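# Hang the clothes rail on the two wall hooks

## Task

Seat the clothes rail in both wall hooks, then open the gripper and move the arm away. The rail must stay hung on its own: it fails if the gripper is still holding it at the end, or if only the robot is keeping it in place.

## Robot and tools

Robot: one xArm6, a six-joint arm with a two-finger parallel gripper. Every command therefore has a single row, not one per arm. Joint order, used in every row and in every per-joint list in the results:
1. waist (joint1)
2. shoulder (joint2)
3. elbow (joint3)
4. forearm roll (joint4)
5. wrist pitch (joint5)
6. wrist roll (joint6)

Stated ranges in rad: waist -6.283..6.283, shoulder -2.059..2.094, elbow -3.927..0.192, forearm roll -6.283..6.283, wrist pitch -1.693..3.142, wrist roll -6.283..6.283. The real end of a joint may differ from these by up to 0.010 rad.

Frame: the scene frame has its origin on the table top directly under the arm base. +z is up, and +y is to the left when facing along +x. The base may be tilted relative to the table. The fingers point along the gripper's +z axis and close along its y axis. end_effector_position is the point between the pads when closed, about 2 cm behind the fingertips. The reported hand position can be a little off, more so at long reach.

A row is 7 numbers, each in [-1, 1]: six joint displacements, then the gripper opening.
- The six joint values are offsets, not a pose. A value of 1.0 equals 2.036 rad.
- The opening is absolute: +1 is fully open (0.084 m pad gap) and -1 is closed.

execute_actions(actions): a list of actions, run in order.
- Each action is a table of up to 15 rows. Each row lasts one 1/30 s step. If a table has fewer rows, its last row is held until all 15 steps are used.
- Offsets are measured from the joint angles at the start of that action, not from the previous row. For the first action, they start from the angles last reported in this scene.
- An action is refused if it would push a joint more than 0.010 rad beyond its range. If the first action fails this check, or any action is malformed, nothing in the call runs.
- Sending an empty list just returns the current state and images.

move(target, speed, blocking): drives every joint toward one target row.
- The offsets in target are measured from the Joint positions in the last result that showed them.
- speed is in rad/s for the joint with the farthest to go: 0.01 to 2, default 0.5. The path lasts 0.5 to 10 s; if it needs more than 10 s, it stops short of the target.
- The gripper path curves, and the move does not slow down for obstacles. The finger value is applied at the start.
- With blocking=false the result comes back after 0.5 s while the arm keeps moving. You must call wait or stop before sending any new rows or moves.
- The extra move: line reports how the move ended (done, off_target, moving, held, fault), limits=held or limits=none, and which joint is farthest from its target.

Other tools:
- wait(seconds): 0 to 10. The arm keeps its last command, and a running move continues.
- stop(): brakes a running move. The arm needs room to brake, more after a fast move. The fingers keep moving.
- zoom_image(camera, region=[x0,y0,x1,y1]): gives a closer view of the latest image, at most 504x504 px. Cameras are cam_head_left, cam_head_right, cam_high, cam_low and cam_wrist, each 672x504.
- read_manual(section): returns licence text only and does not move anything.
- finished_scene(scene): pass the current scene's number. It cannot be undone. The hold on the rail must already be released.

Results:
- The state gives end_effector_position (m) and end_effector_quat_wxyz, plus velocities.
- Joint positions and Joint velocities are in rad and rad/s; a seventh value gives the finger pad gap in m.
- Joint targets shows where the joints are being driven now. These values can change with no new command.
- grip_measured is the measured opening on the same -1..1 scale you command.
- joint sent to its limit means a joint was stopped at its real end. If that line is missing, the joint may still be unable to go further.
- joint command not followed means the clearance check changed or blocked some targets.
- Lines MOTOR HOT (from 65 °C), OVER-TEMPERATURE FAULT (80 °C, brakes until the motors cool) and torque readings may also appear. Torque readings include offsets and noise.
- Camera calibration changes are listed when they happen.

Motion limits:
- Joint targets move no faster than 3.14 rad/s.
- Each step's target stays within 0.623 rad of the measured angle.
- A step that would move the gripper more than 70 mm is scaled back.
- A large change may take several actions. An unfinished motion may not complete while waiting, so send the remainder.

Gripping:
- To hold the rail, keep commanding an opening clearly below grip_measured. A bigger gap means a harder squeeze, up to about 24 N per pad.
- A fast close can squeeze much harder.
- Something may tug on the held rail, so keep a firm grip while carrying it.

What to avoid:
- Torque fault: contact torque at a joint's load limit stops the arm. It backs off, holds for 10 s and skips the rest of the call. Load limits in N m: waist 44, shoulder 44, elbow 26.4, forearm roll 26.4, wrist pitch 17.6, wrist roll 17.6. The rail's weight counts toward these.
- Fast moves and targets set far past a contact press hard. Approach the hooks slowly.
- Do not drop the rail, slam it, or push anything off the table.
- Holding a load for a long time heats the motors.

Suggested order: grasp the rail, lift it and carry it to the hooks, then lower it until it sits in both. Open the gripper, back away, and check in the camera images that the rail stays hung on its own.

Each tool is called after "Emit:" in YAML: its name, and indented under it one key for each argument.

## Session

Emit:
execute_actions:
  actions: []

Scene clock: 0.00 s.
end_effector_position=(+0.1303, +0.3471, +0.3267) grip_measured=+1.00 end_effector_quat_wxyz=(-0.277, +0.162, +0.928, -0.187) end_effector_velocity=(+0.001, -0.000, -0.000) end_effector_angular_velocity=(-0.003, -0.000, -0.003)
Joint names: [waist, shoulder, elbow, forearm roll, wrist pitch, wrist roll]
Joint positions: [ 1.022 -0.312 -1.216  0.375  1.939 -1.919  0.084]
Joint velocities: [-0.002  0.001  0.    -0.     0.     0.002 -0.   ]
Joint torques (N m, as the arm reports them, + toward a larger angle): no reading
Motor temperatures (°C, as the motors report them): [32 30 30 27 34 36]
Joint targets: [1.022 -0.312 -1.216 0.375 1.939 -1.919]

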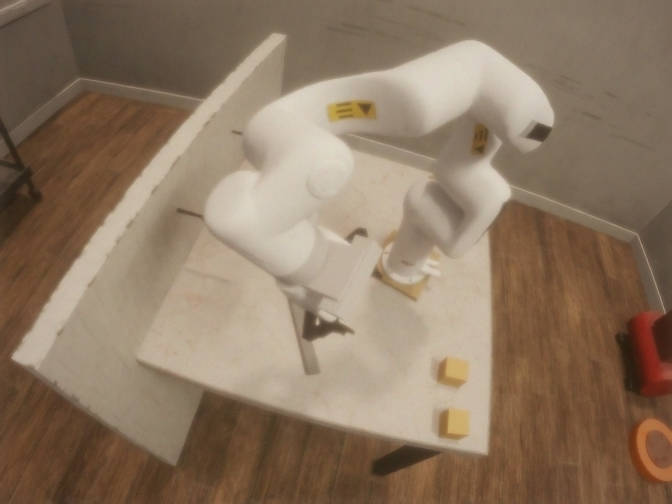

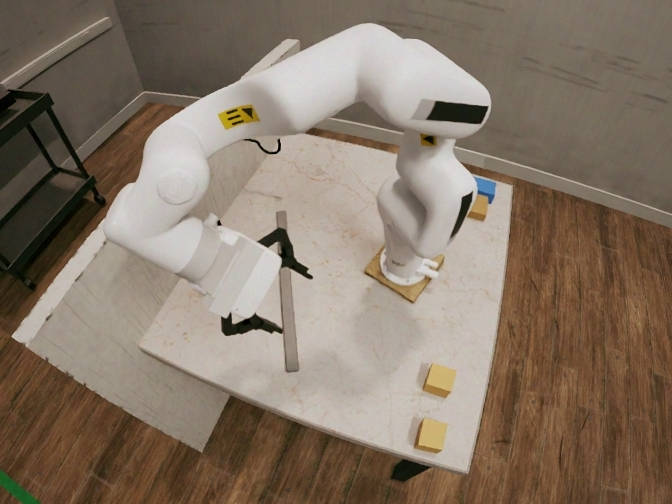

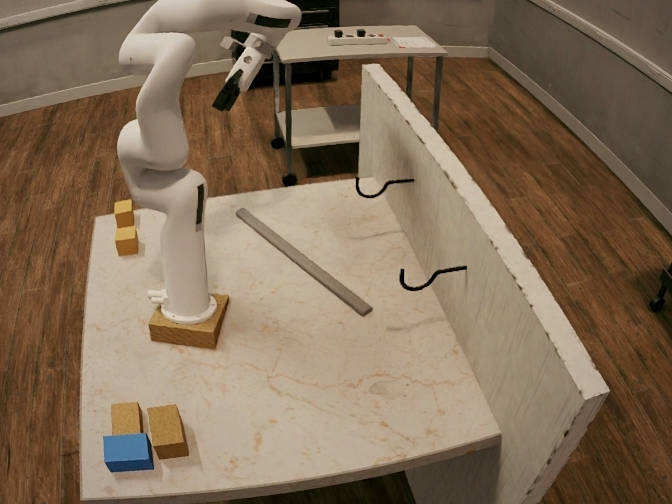

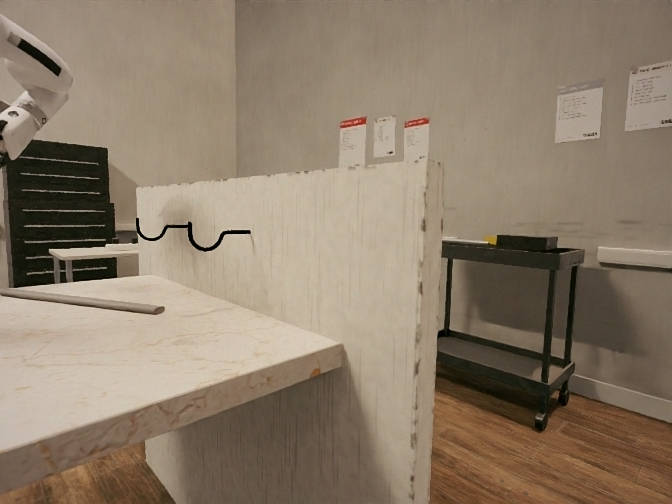

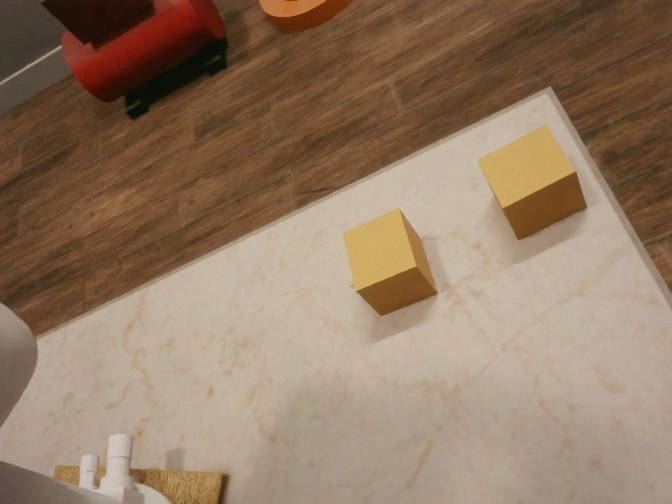

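Emit:
zoom_image:
  camera: "cam_high"
  region: [220, 150, 500, 360]

Emit:
zoom_image:
  camera: "cam_low"
  region: [0, 190, 280, 340]

Emit:
zoom_image:
  camera: "cam_head_right"
  region: [180, 110, 400, 400]

Region (220, 150, 500, 360) of cam_high's 672x504 image, scaled by 1.800, with more detail than that image has; it fills the top 378 rows of this view, and the rest is white.

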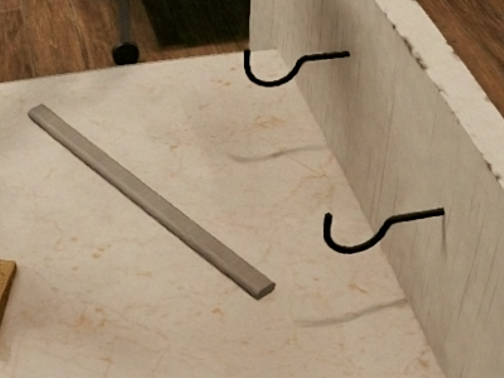

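Region (0, 190, 280, 340) of cam_low's 672x504 image, scaled by 1.800, with more detail than that image has; it fills the top 270 rows of this view, and the rest is white.

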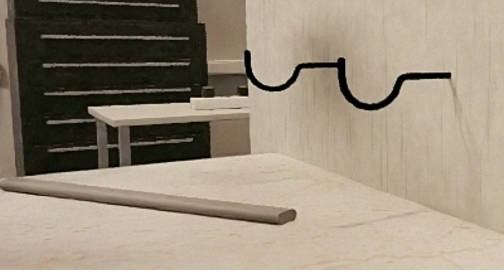

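Region (180, 110, 400, 400) of cam_head_right's 672x504 image, scaled by 1.738, with more detail than that image has; it fills the left 382 columns of this view, and the rest is white.

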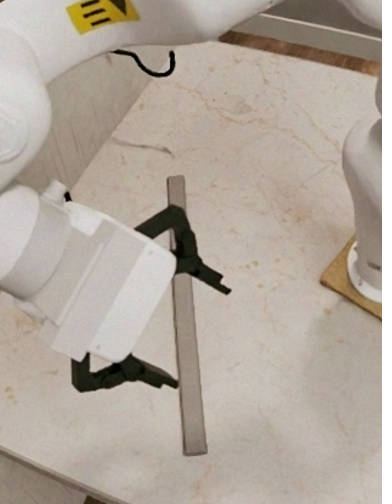

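Emit:
move:
  target: [-0.3286,-0.358,0.3816,-0.0909,-0.2736,0.008,1.0]
  speed: 1.0

Scene clock: 121.37 s.
end_effector_position=(+0.2342, +0.1416, +0.2512) grip_measured=+1.00 end_effector_quat_wxyz=(-0.002, +0.507, +0.862, -0.006) end_effector_velocity=(-0.001, -0.002, -0.001) end_effector_angular_velocity=(-0.002, -0.001, -0.003)
Joint names: [waist, shoulder, elbow, forearm roll, wrist pitch, wrist roll]
Joint positions: [ 0.354 -1.04  -0.44   0.19   1.382 -1.903  0.084]
Joint velocities: [-0.004 -0.004  0.005 -0.001 -0.    -0.001 -0.   ]
Joint torques (N m, as the arm reports them, + toward a larger angle): [ -1.24  -2.7  -15.24   0.53  -2.38   0.14]
Motor temperatures (°C, as the motors report them): [32 31 34 27 34 36]
Joint targets: [0.353 -1.041 -0.439 0.190 1.382 -1.903]
move: done; limits=none; farthest joint: the waist, 0.001 radians from its target (0.669 radians at the start)
camera_calibration (this result's frames):
cam_wrist: T_world_to_cam=[[0.874356, 0.485286, -0.000509687, -0.239465], [0.485285, -0.874351, 0.00310267, 0.084384], [0.00106004, -0.00296018, -0.999995, 0.382255], [0, 0, 0, 1]] pos_world=[0.168022, 0.191122, 0.381869]

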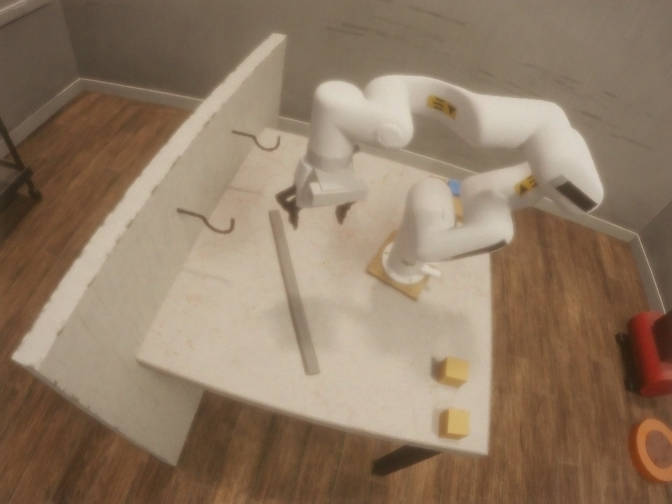

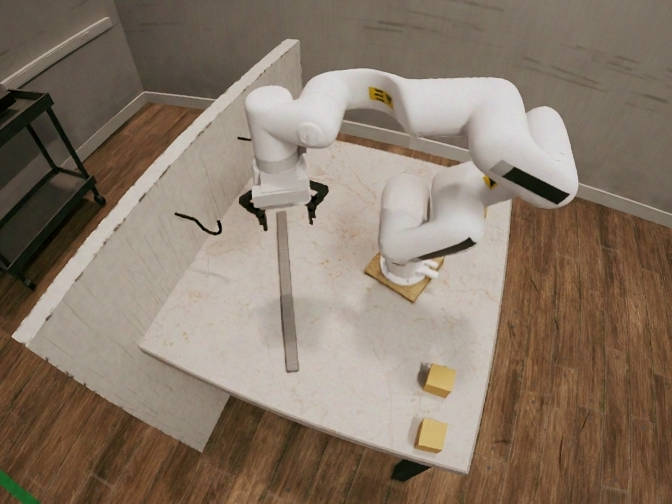

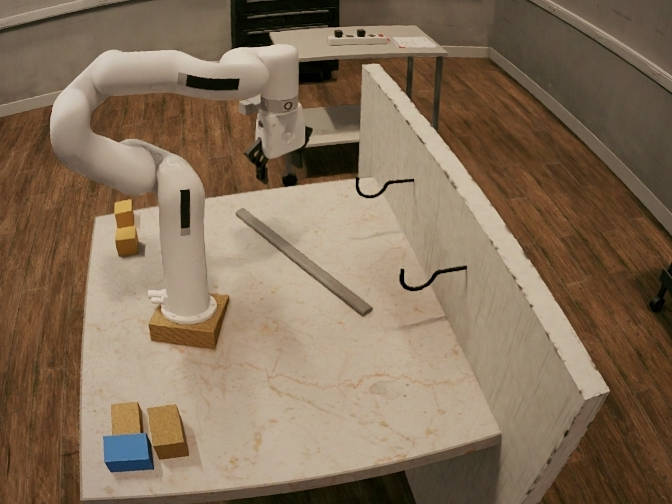

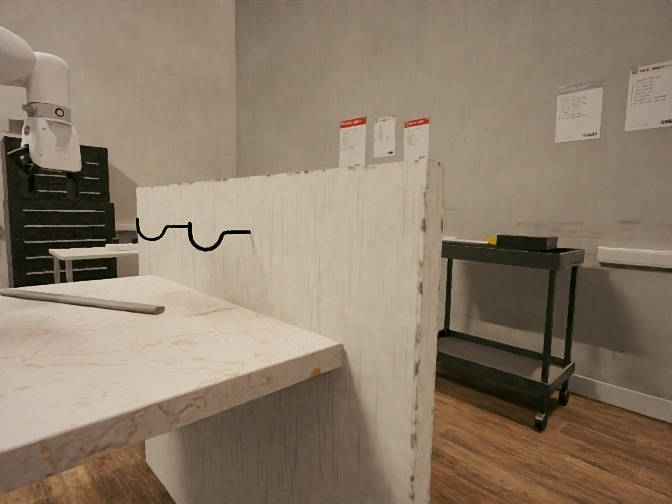

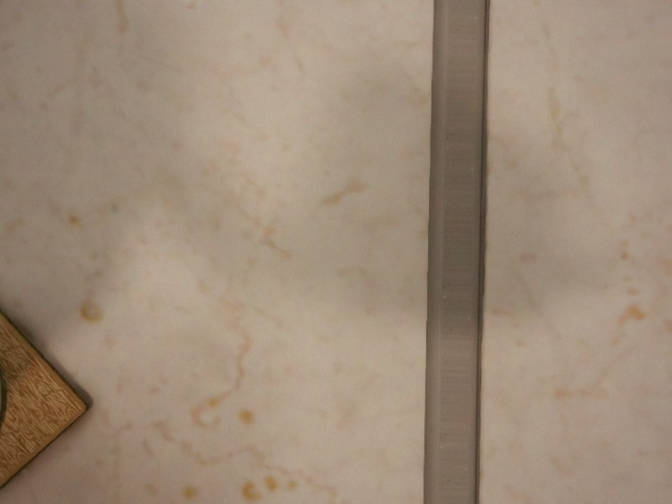

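Emit:
move:
  target: [0.1295,0.2852,0.1353,0.0648,-0.4356,0.0177,1.0]
  speed: 0.9

Scene clock: 170.80 s.
end_effector_position=(+0.2595, +0.1580, +0.0517) grip_measured=+1.00 end_effector_quat_wxyz=(+0.000, +0.516, +0.857, -0.005) end_effector_velocity=(-0.003, -0.001, -0.002) end_effector_angular_velocity=(-0.003, +0.007, -0.001)
Joint names: [waist, shoulder, elbow, forearm roll, wrist pitch, wrist roll]
Joint positions: [ 0.617 -0.46  -0.165  0.322  0.495 -1.867  0.084]
Joint velocities: [ 0.002  0.003  0.005  0.    -0.001  0.001 -0.   ]
Joint torques (N m, as the arm reports them, + toward a larger angle): [ -2.05  -9.1  -10.66   0.32  -2.25   0.07]
Motor temperatures (°C, as the motors report them): [32 30 34 27 34 36]
Joint targets: [0.618 -0.459 -0.164 0.322 0.495 -1.867]
move: done; limits=none; farthest joint: the waist, 0.000 radians from its target (0.264 radians at the start)
camera_calibration (this result's frames):
cam_wrist: T_world_to_cam=[[0.883645, 0.468137, 0.00443788, -0.269632], [0.468105, -0.883648, 0.00662382, 0.092835], [0.00702238, -0.00377571, -0.999968, 0.181407], [0, 0, 0, 1]] pos_world=[0.193528, 0.208943, 0.181983]

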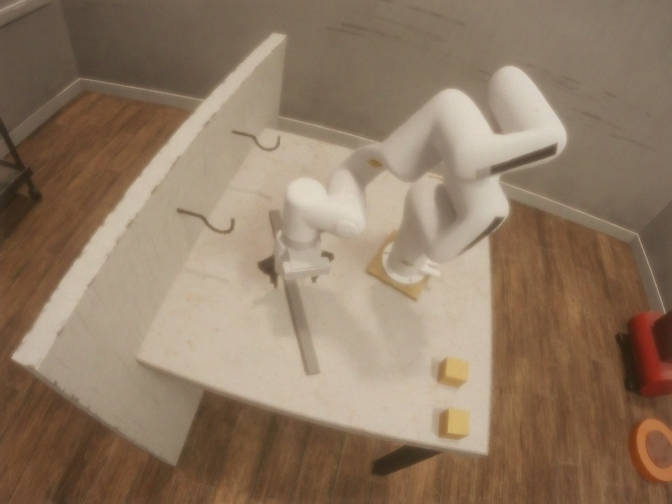

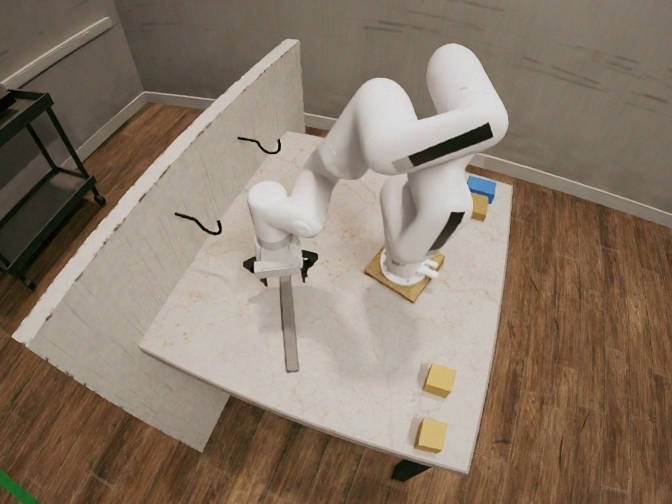

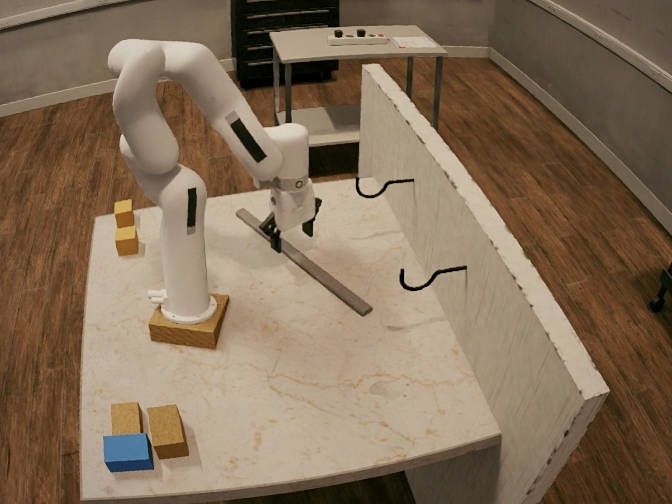

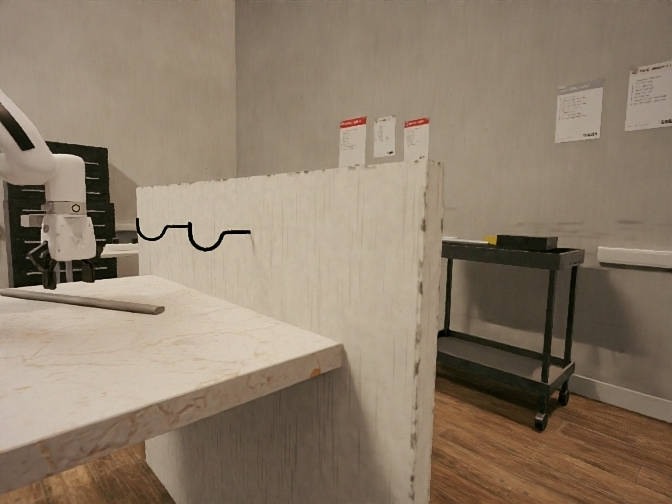

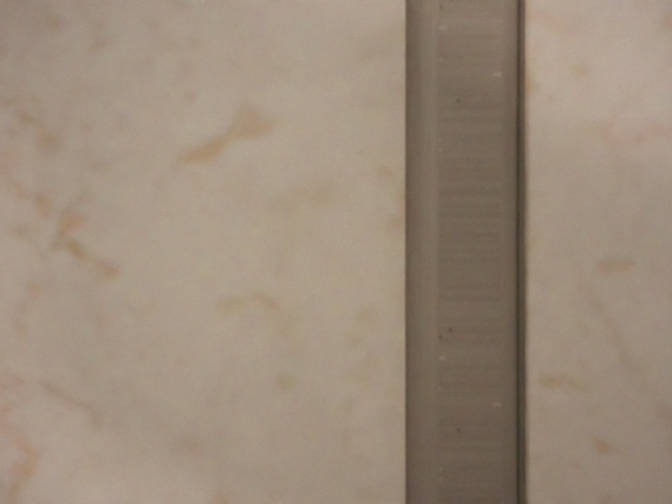

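Emit:
move:
  target: [0.0265,0.078,-0.0025,0.0575,-0.0745,-0.0395,1.0]
  speed: 0.3

Emit:
zoom_image:
  camera: "cam_low"
  region: [0, 220, 180, 330]

Scene clock: 212.87 s.
end_effector_position=(+0.2588, +0.1580, +0.0213) grip_measured=+1.00 end_effector_quat_wxyz=(-0.000, +0.514, +0.858, -0.005) end_effector_velocity=(-0.001, -0.001, -0.001) end_effector_angular_velocity=(-0.001, +0.002, -0.001)
Joint names: [waist, shoulder, elbow, forearm roll, wrist pitch, wrist roll]
Joint positions: [ 0.671 -0.301 -0.17   0.439  0.344 -1.947  0.084]
Joint velocities: [-0.     0.002  0.001  0.001 -0.001 -0.    -0.   ]
Joint torques (N m, as the arm reports them, + toward a larger angle): [ -3.1  -10.55  -8.78   0.77  -2.07   0.  ]
Motor temperatures (°C, as the motors report them): [32 30 33 27 34 36]
Joint targets: [0.671 -0.301 -0.170 0.439 0.344 -1.947]
move: done; limits=none; farthest joint: the waist, 0.000 radians from its target (0.053 radians at the start)
camera_calibration (this result's frames):
cam_wrist: T_world_to_cam=[[0.882088, 0.47107, 0.00364962, -0.268967], [0.471047, -0.88209, 0.00563478, 0.092345], [0.00587367, -0.00325123, -0.999977, 0.15118], [0, 0, 0, 1]] pos_world=[0.192865, 0.20865, 0.151638]

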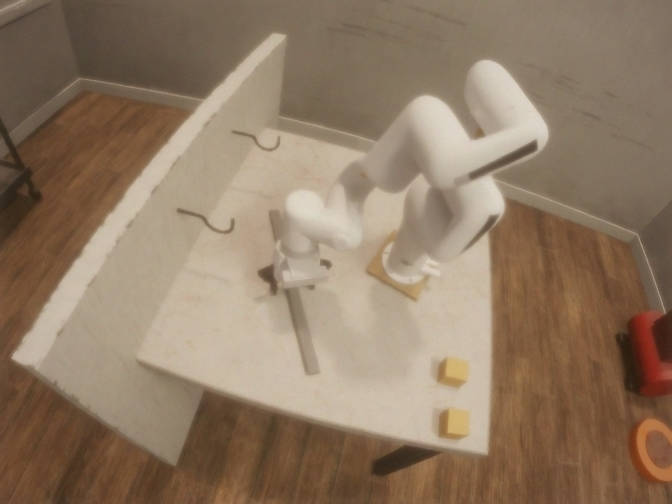

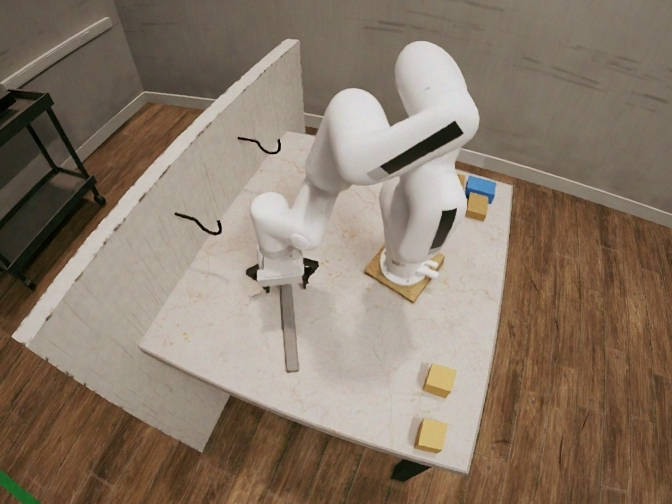

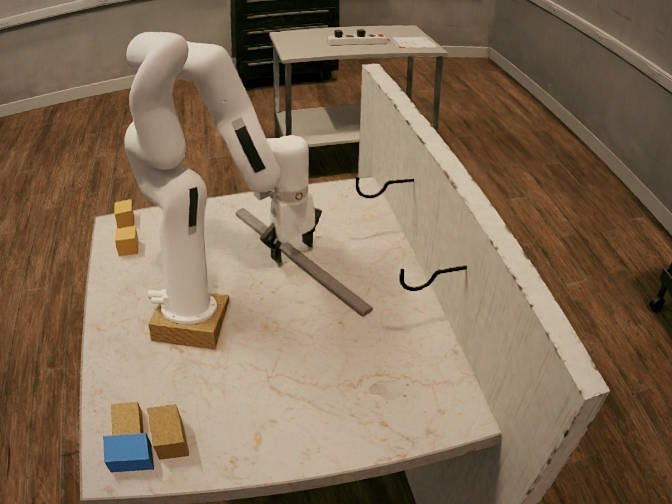

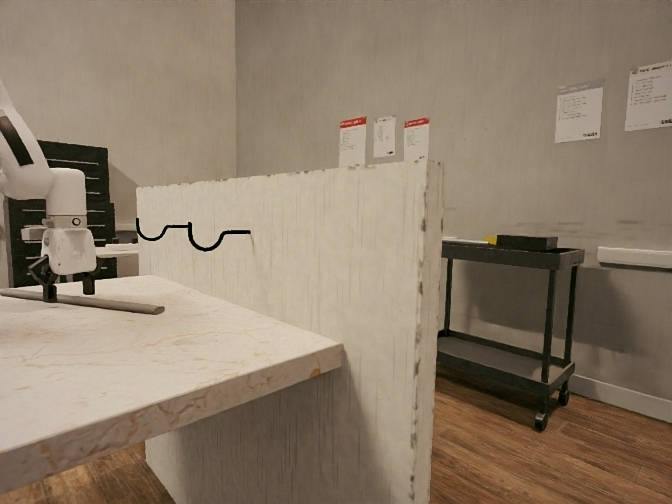

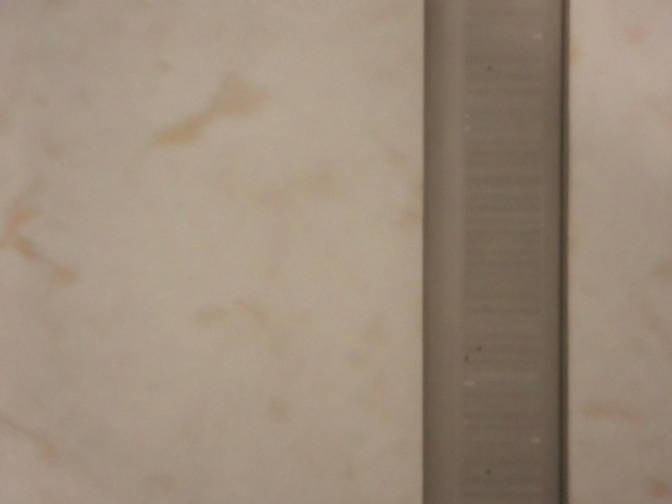

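Region (0, 220, 180, 330) of cam_low's 672x504 image, scaled by 2.800, with more detail than that image has.

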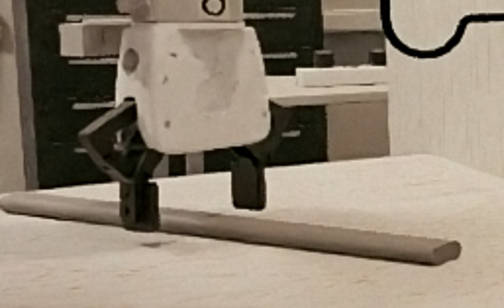

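Emit:
execute_actions:
  actions:
    - [[0,0,0,0,0,0,0.8],[0,0,0,0,0,0,0.7],[0,0,0,0,0,0,0.6],[0,0,0,0,0,0,0.5],[0,0,0,0,0,0,0.4],[0,0,0,0,0,0,0.3],[0,0,0,0,0,0,0.2],[0,0,0,0,0,0,0.1],[0,0,0,0,0,0,0.0],[0,0,0,0,0,0,-0.08],[0,0,0,0,0,0,-0.15],[0,0,0,0,0,0,-0.2],[0,0,0,0,0,0,-0.25],[0,0,0,0,0,0,-0.3],[0,0,0,0,0,0,-0.35]]
    - [[0,0,0,0,0,0,-0.4],[0,0,0,0,0,0,-0.45],[0,0,0,0,0,0,-0.5],[0,0,0,0,0,0,-0.55],[0,0,0,0,0,0,-0.6],[0,0,0,0,0,0,-0.65],[0,0,0,0,0,0,-0.7],[0,0,0,0,0,0,-0.75],[0,0,0,0,0,0,-0.8],[0,0,0,0,0,0,-0.8]]

Emit:
zoom_image:
  camera: "cam_low"
  region: [0, 220, 180, 330]

Scene clock: 226.87 s.
end_effector_position=(+0.2590, +0.1581, +0.0214) grip_measured=-0.34 end_effector_quat_wxyz=(-0.000, +0.514, +0.858, -0.005) end_effector_velocity=(-0.000, +0.000, +0.000) end_effector_angular_velocity=(+0.000, -0.000, +0.002)
Joint names: [waist, shoulder, elbow, forearm roll, wrist pitch, wrist roll]
Joint positions: [ 0.671 -0.302 -0.17   0.439  0.344 -1.947  0.029]
Joint velocities: [ 0.001 -0.001  0.    -0.    -0.    -0.001  0.   ]
Joint torques (N m, as the arm reports them, + toward a larger angle): [ -2.3  -10.54  -8.38   0.59  -2.09   0.22]
Motor temperatures (°C, as the motors report them): [32 30 32 27 34 36]
Joint targets: [0.671 -0.302 -0.170 0.439 0.344 -1.947]
camera_calibration (this result's frames):
cam_wrist: T_world_to_cam=[[0.882061, 0.471117, 0.00423936, -0.269223], [0.471092, -0.882066, 0.00567849, 0.092335], [0.00641463, -0.00301164, -0.999975, 0.151121], [0, 0, 0, 1]] pos_world=[0.193003, 0.208736, 0.151734]

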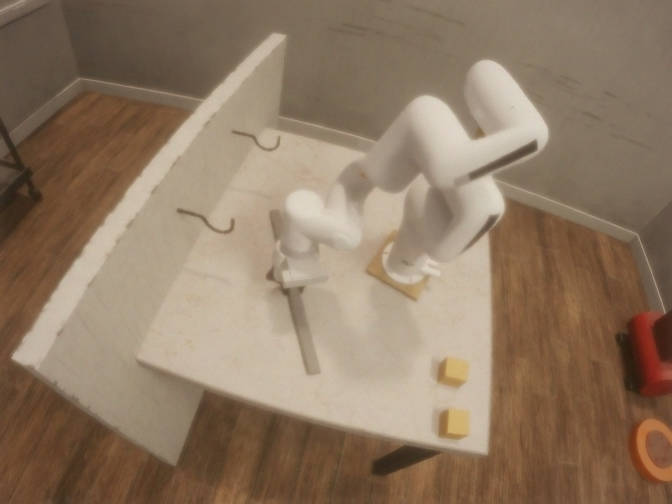

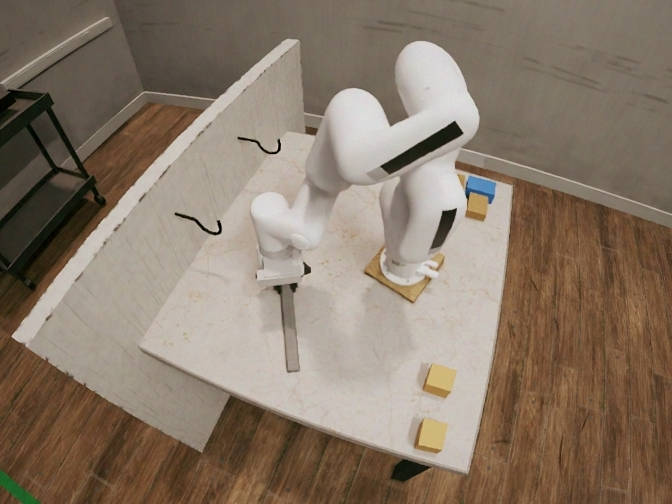

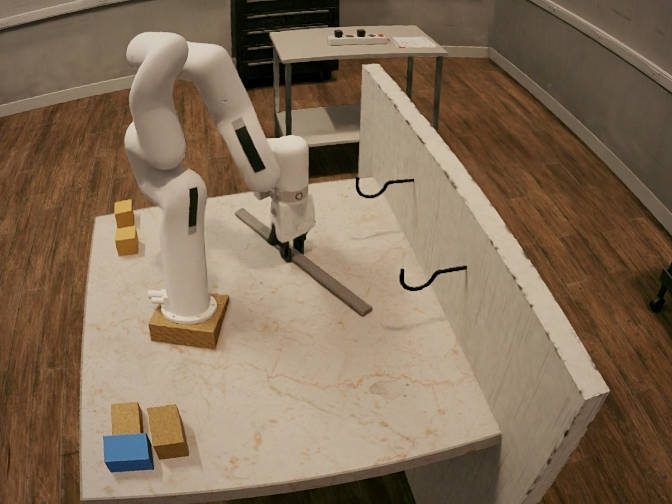

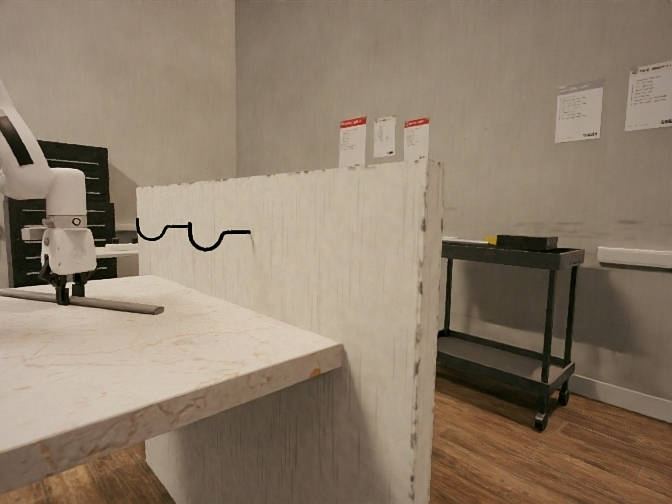

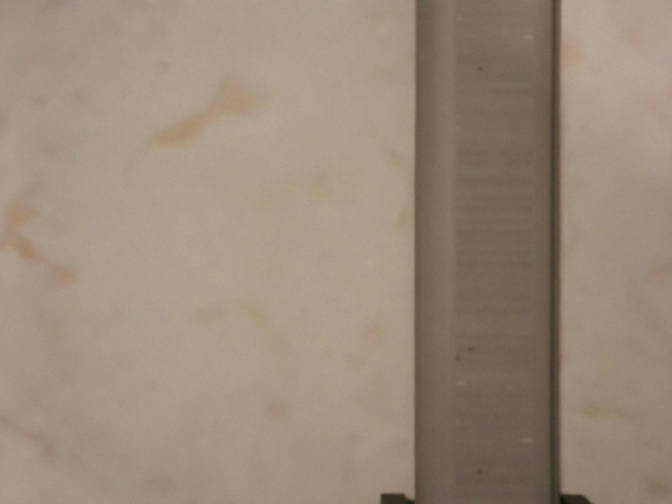

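Region (0, 220, 180, 330) of cam_low's 672x504 image, scaled by 2.800, with more detail than that image has.

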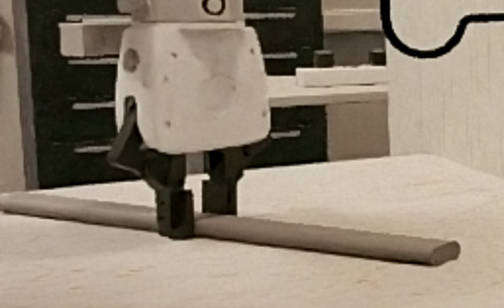

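Emit:
move:
  target: [-0.026,-0.0771,0.0027,-0.0575,0.0742,0.0393,-1.0]
  speed: 0.3

Scene clock: 260.40 s.
end_effector_position=(+0.2591, +0.1580, +0.0512) grip_measured=-0.34 end_effector_quat_wxyz=(+0.000, +0.515, +0.857, -0.006) end_effector_velocity=(+0.001, +0.001, +0.001) end_effector_angular_velocity=(+0.001, -0.002, +0.001)
Joint names: [waist, shoulder, elbow, forearm roll, wrist pitch, wrist roll]
Joint positions: [ 0.618 -0.458 -0.165  0.322  0.495 -1.867  0.029]
Joint velocities: [ 0.001 -0.001 -0.002 -0.001  0.001  0.002  0.   ]
Joint torques (N m, as the arm reports them, + toward a larger angle): [ -1.66  -9.86 -11.36   0.66  -2.72   0.12]
Motor temperatures (°C, as the motors report them): [32 30 32 27 34 36]
Joint targets: [0.618 -0.459 -0.165 0.322 0.495 -1.867]
move: done; limits=none; farthest joint: the shoulder, 0.001 radians from its target (0.157 radians at the start)
camera_calibration (this result's frames):
cam_wrist: T_world_to_cam=[[0.883135, 0.469109, 0.00315967, -0.269264], [0.469082, -0.88313, 0.00665754, 0.0926694], [0.00591351, -0.00439736, -0.999973, 0.18132], [0, 0, 0, 1]] pos_world=[0.193255, 0.208951, 0.181549]

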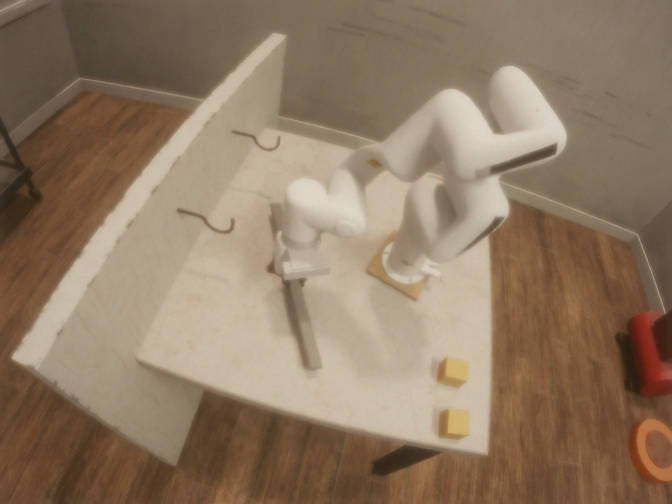

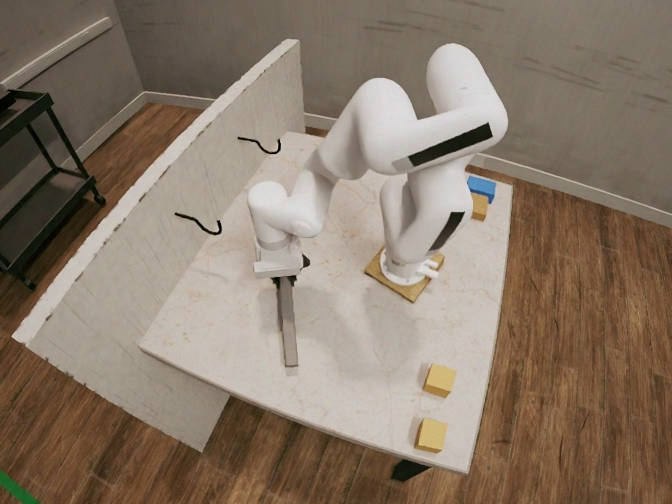

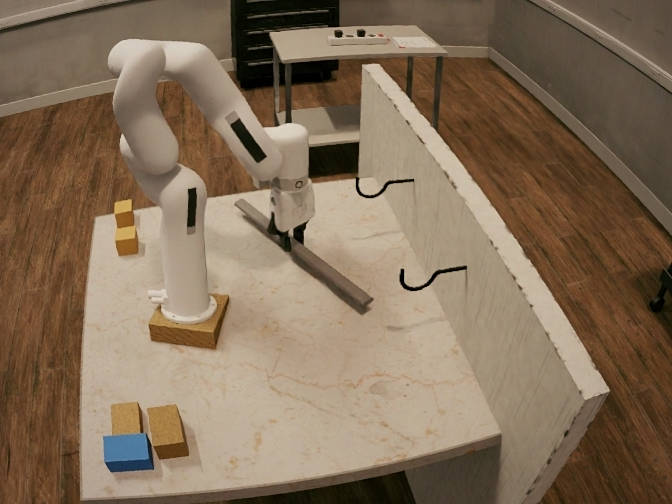

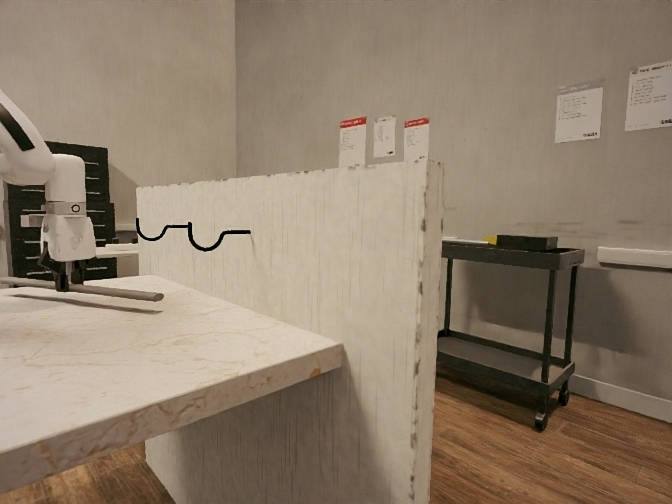

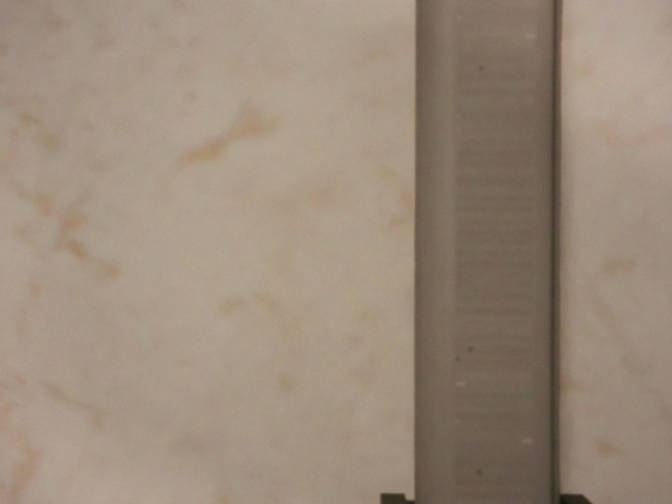

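Emit:
move:
  target: [-0.1037,-0.2287,-0.108,-0.0519,0.3485,-0.0141,-1.0]
  speed: 0.7

Scene clock: 301.63 s.
end_effector_position=(+0.2539, +0.1528, +0.2112) grip_measured=-0.34 end_effector_quat_wxyz=(-0.010, +0.505, +0.863, +0.001) end_effector_velocity=(+0.001, +0.001, +0.003) end_effector_angular_velocity=(+0.002, -0.007, +0.000)
Joint names: [waist, shoulder, elbow, forearm roll, wrist pitch, wrist roll]
Joint positions: [ 0.408 -0.923 -0.384  0.217  1.204 -1.896  0.029]
Joint velocities: [-0.001 -0.003 -0.005 -0.     0.001  0.     0.   ]
Joint torques (N m, as the arm reports them, + toward a larger angle): [ -1.64  -5.11 -16.25   0.3   -2.71   0.16]
Motor temperatures (°C, as the motors report them): [32 30 33 27 34 36]
Joint targets: [0.407 -0.924 -0.385 0.217 1.204 -1.896]
move: done; limits=none; farthest joint: the waist, 0.001 radians from its target (0.211 radians at the start)
camera_calibration (this result's frames):
cam_wrist: T_world_to_cam=[[0.872234, 0.489065, 0.0048978, -0.263406], [0.489073, -0.872078, -0.0169677, 0.0876691], [-0.00402702, 0.0171952, -0.999844, 0.340473], [0, 0, 0, 1]] pos_world=[0.188246, 0.199423, 0.343198]

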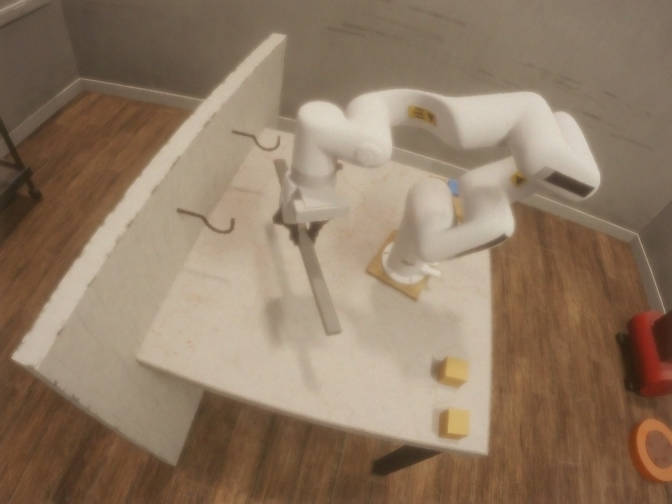

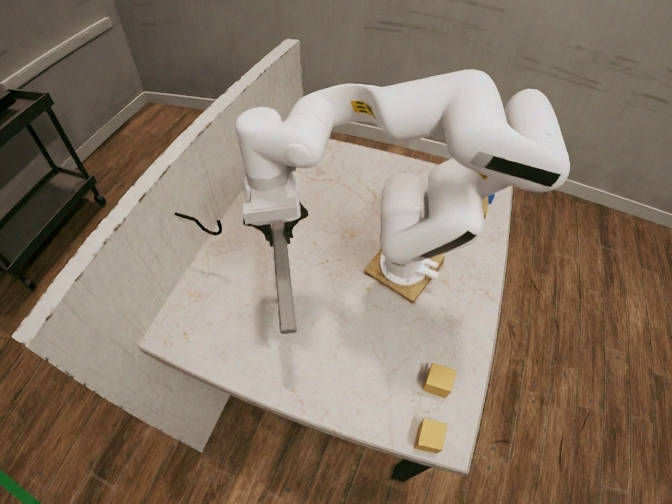

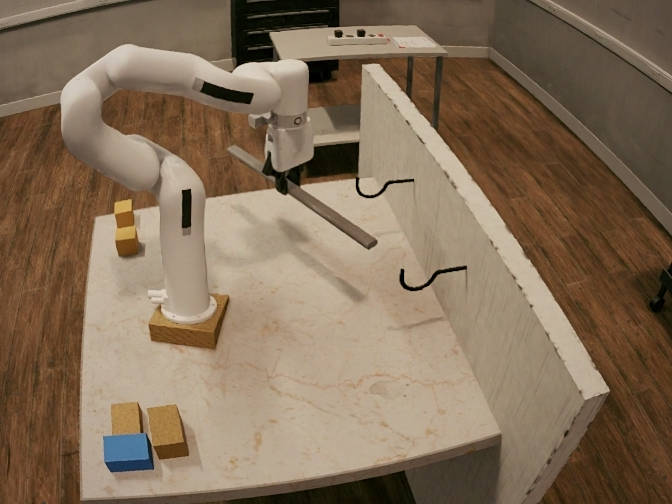

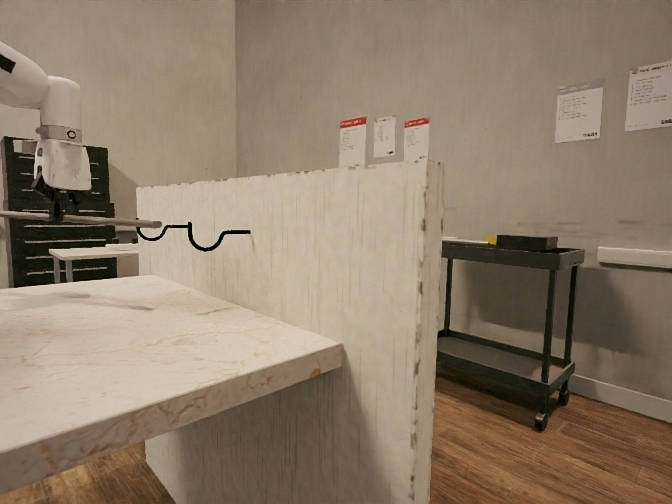

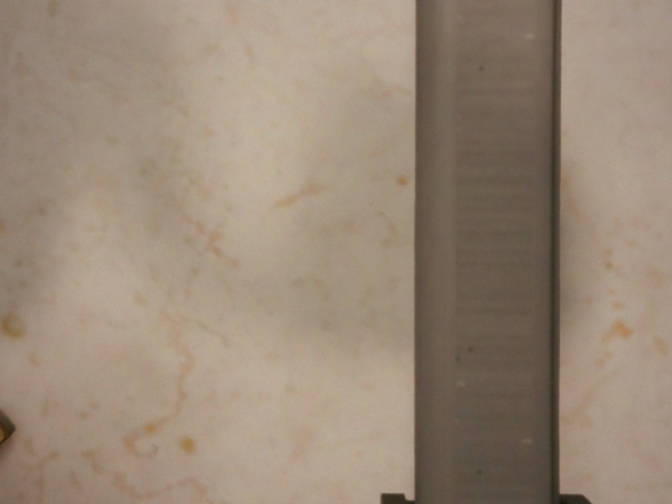

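Emit:
move:
  target: [-0.225,0.3556,-0.308,0.005,-0.0044,0.0123,-1.0]
  speed: 0.7

Scene clock: 321.97 s.
end_effector_position=(+0.4439, +0.0134, +0.2623) grip_measured=-0.34 end_effector_quat_wxyz=(+0.002, +0.701, +0.713, -0.005) end_effector_velocity=(-0.000, -0.001, -0.003) end_effector_angular_velocity=(+0.000, +0.006, -0.002)
Joint names: [waist, shoulder, elbow, forearm roll, wrist pitch, wrist roll]
Joint positions: [-0.05  -0.2   -1.011  0.227  1.195 -1.871  0.029]
Joint velocities: [-0.     0.007 -0.    -0.001 -0.     0.001 -0.   ]
Joint torques (N m, as the arm reports them, + toward a larger angle): [ -5.76 -18.03 -16.59   0.26  -2.77   0.09]
Motor temperatures (°C, as the motors report them): [32 30 34 27 35 36]
Joint targets: [-0.051 -0.199 -1.011 0.227 1.195 -1.871]
move: done; limits=none; farthest joint: the shoulder, 0.001 radians from its target (0.725 radians at the start)
camera_calibration (this result's frames):
cam_wrist: T_world_to_cam=[[0.99983, 0.0164711, 0.00823507, -0.412317], [0.0163798, -0.999805, 0.0110317, 0.0782953], [0.00841517, -0.010895, -0.999905, 0.389612], [0, 0, 0, 1]] pos_world=[0.407686, 0.0893162, 0.392107]

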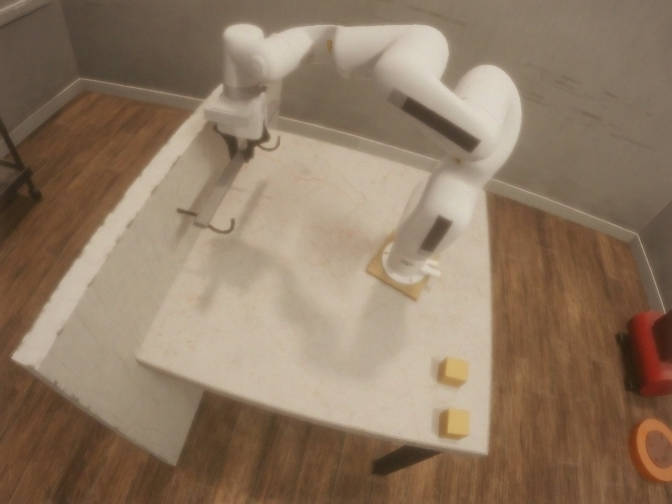

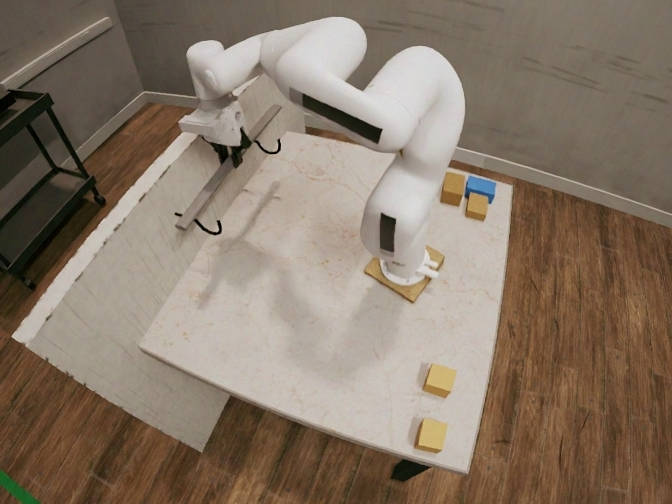

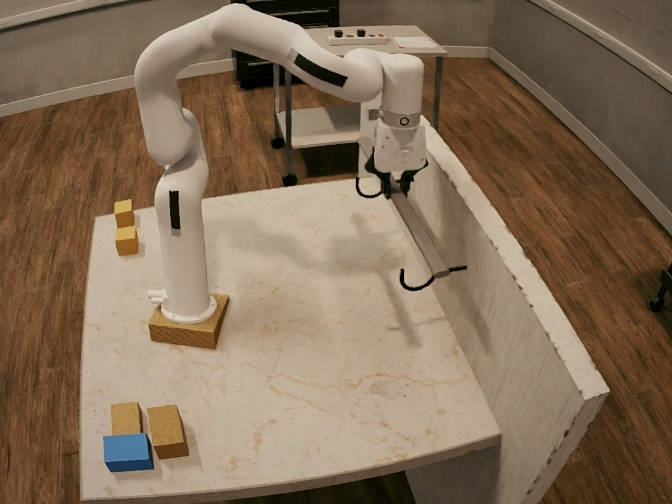

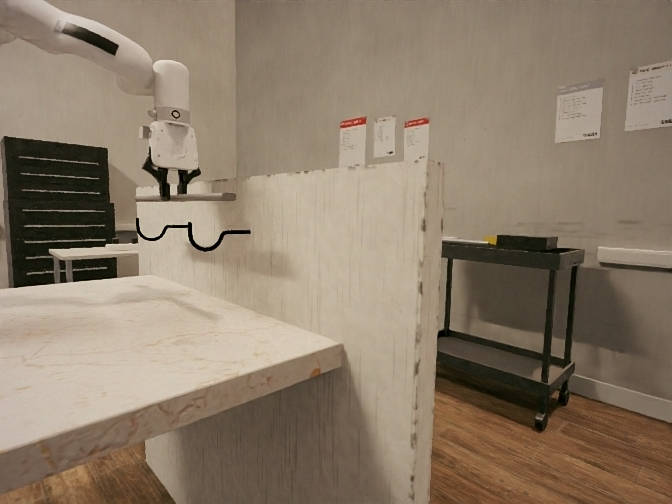

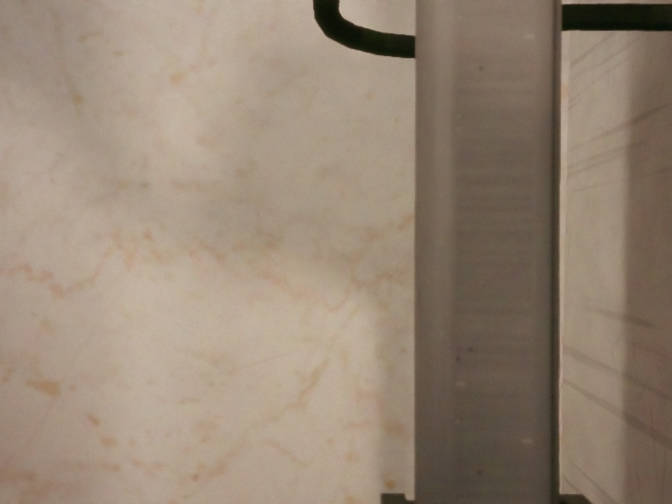

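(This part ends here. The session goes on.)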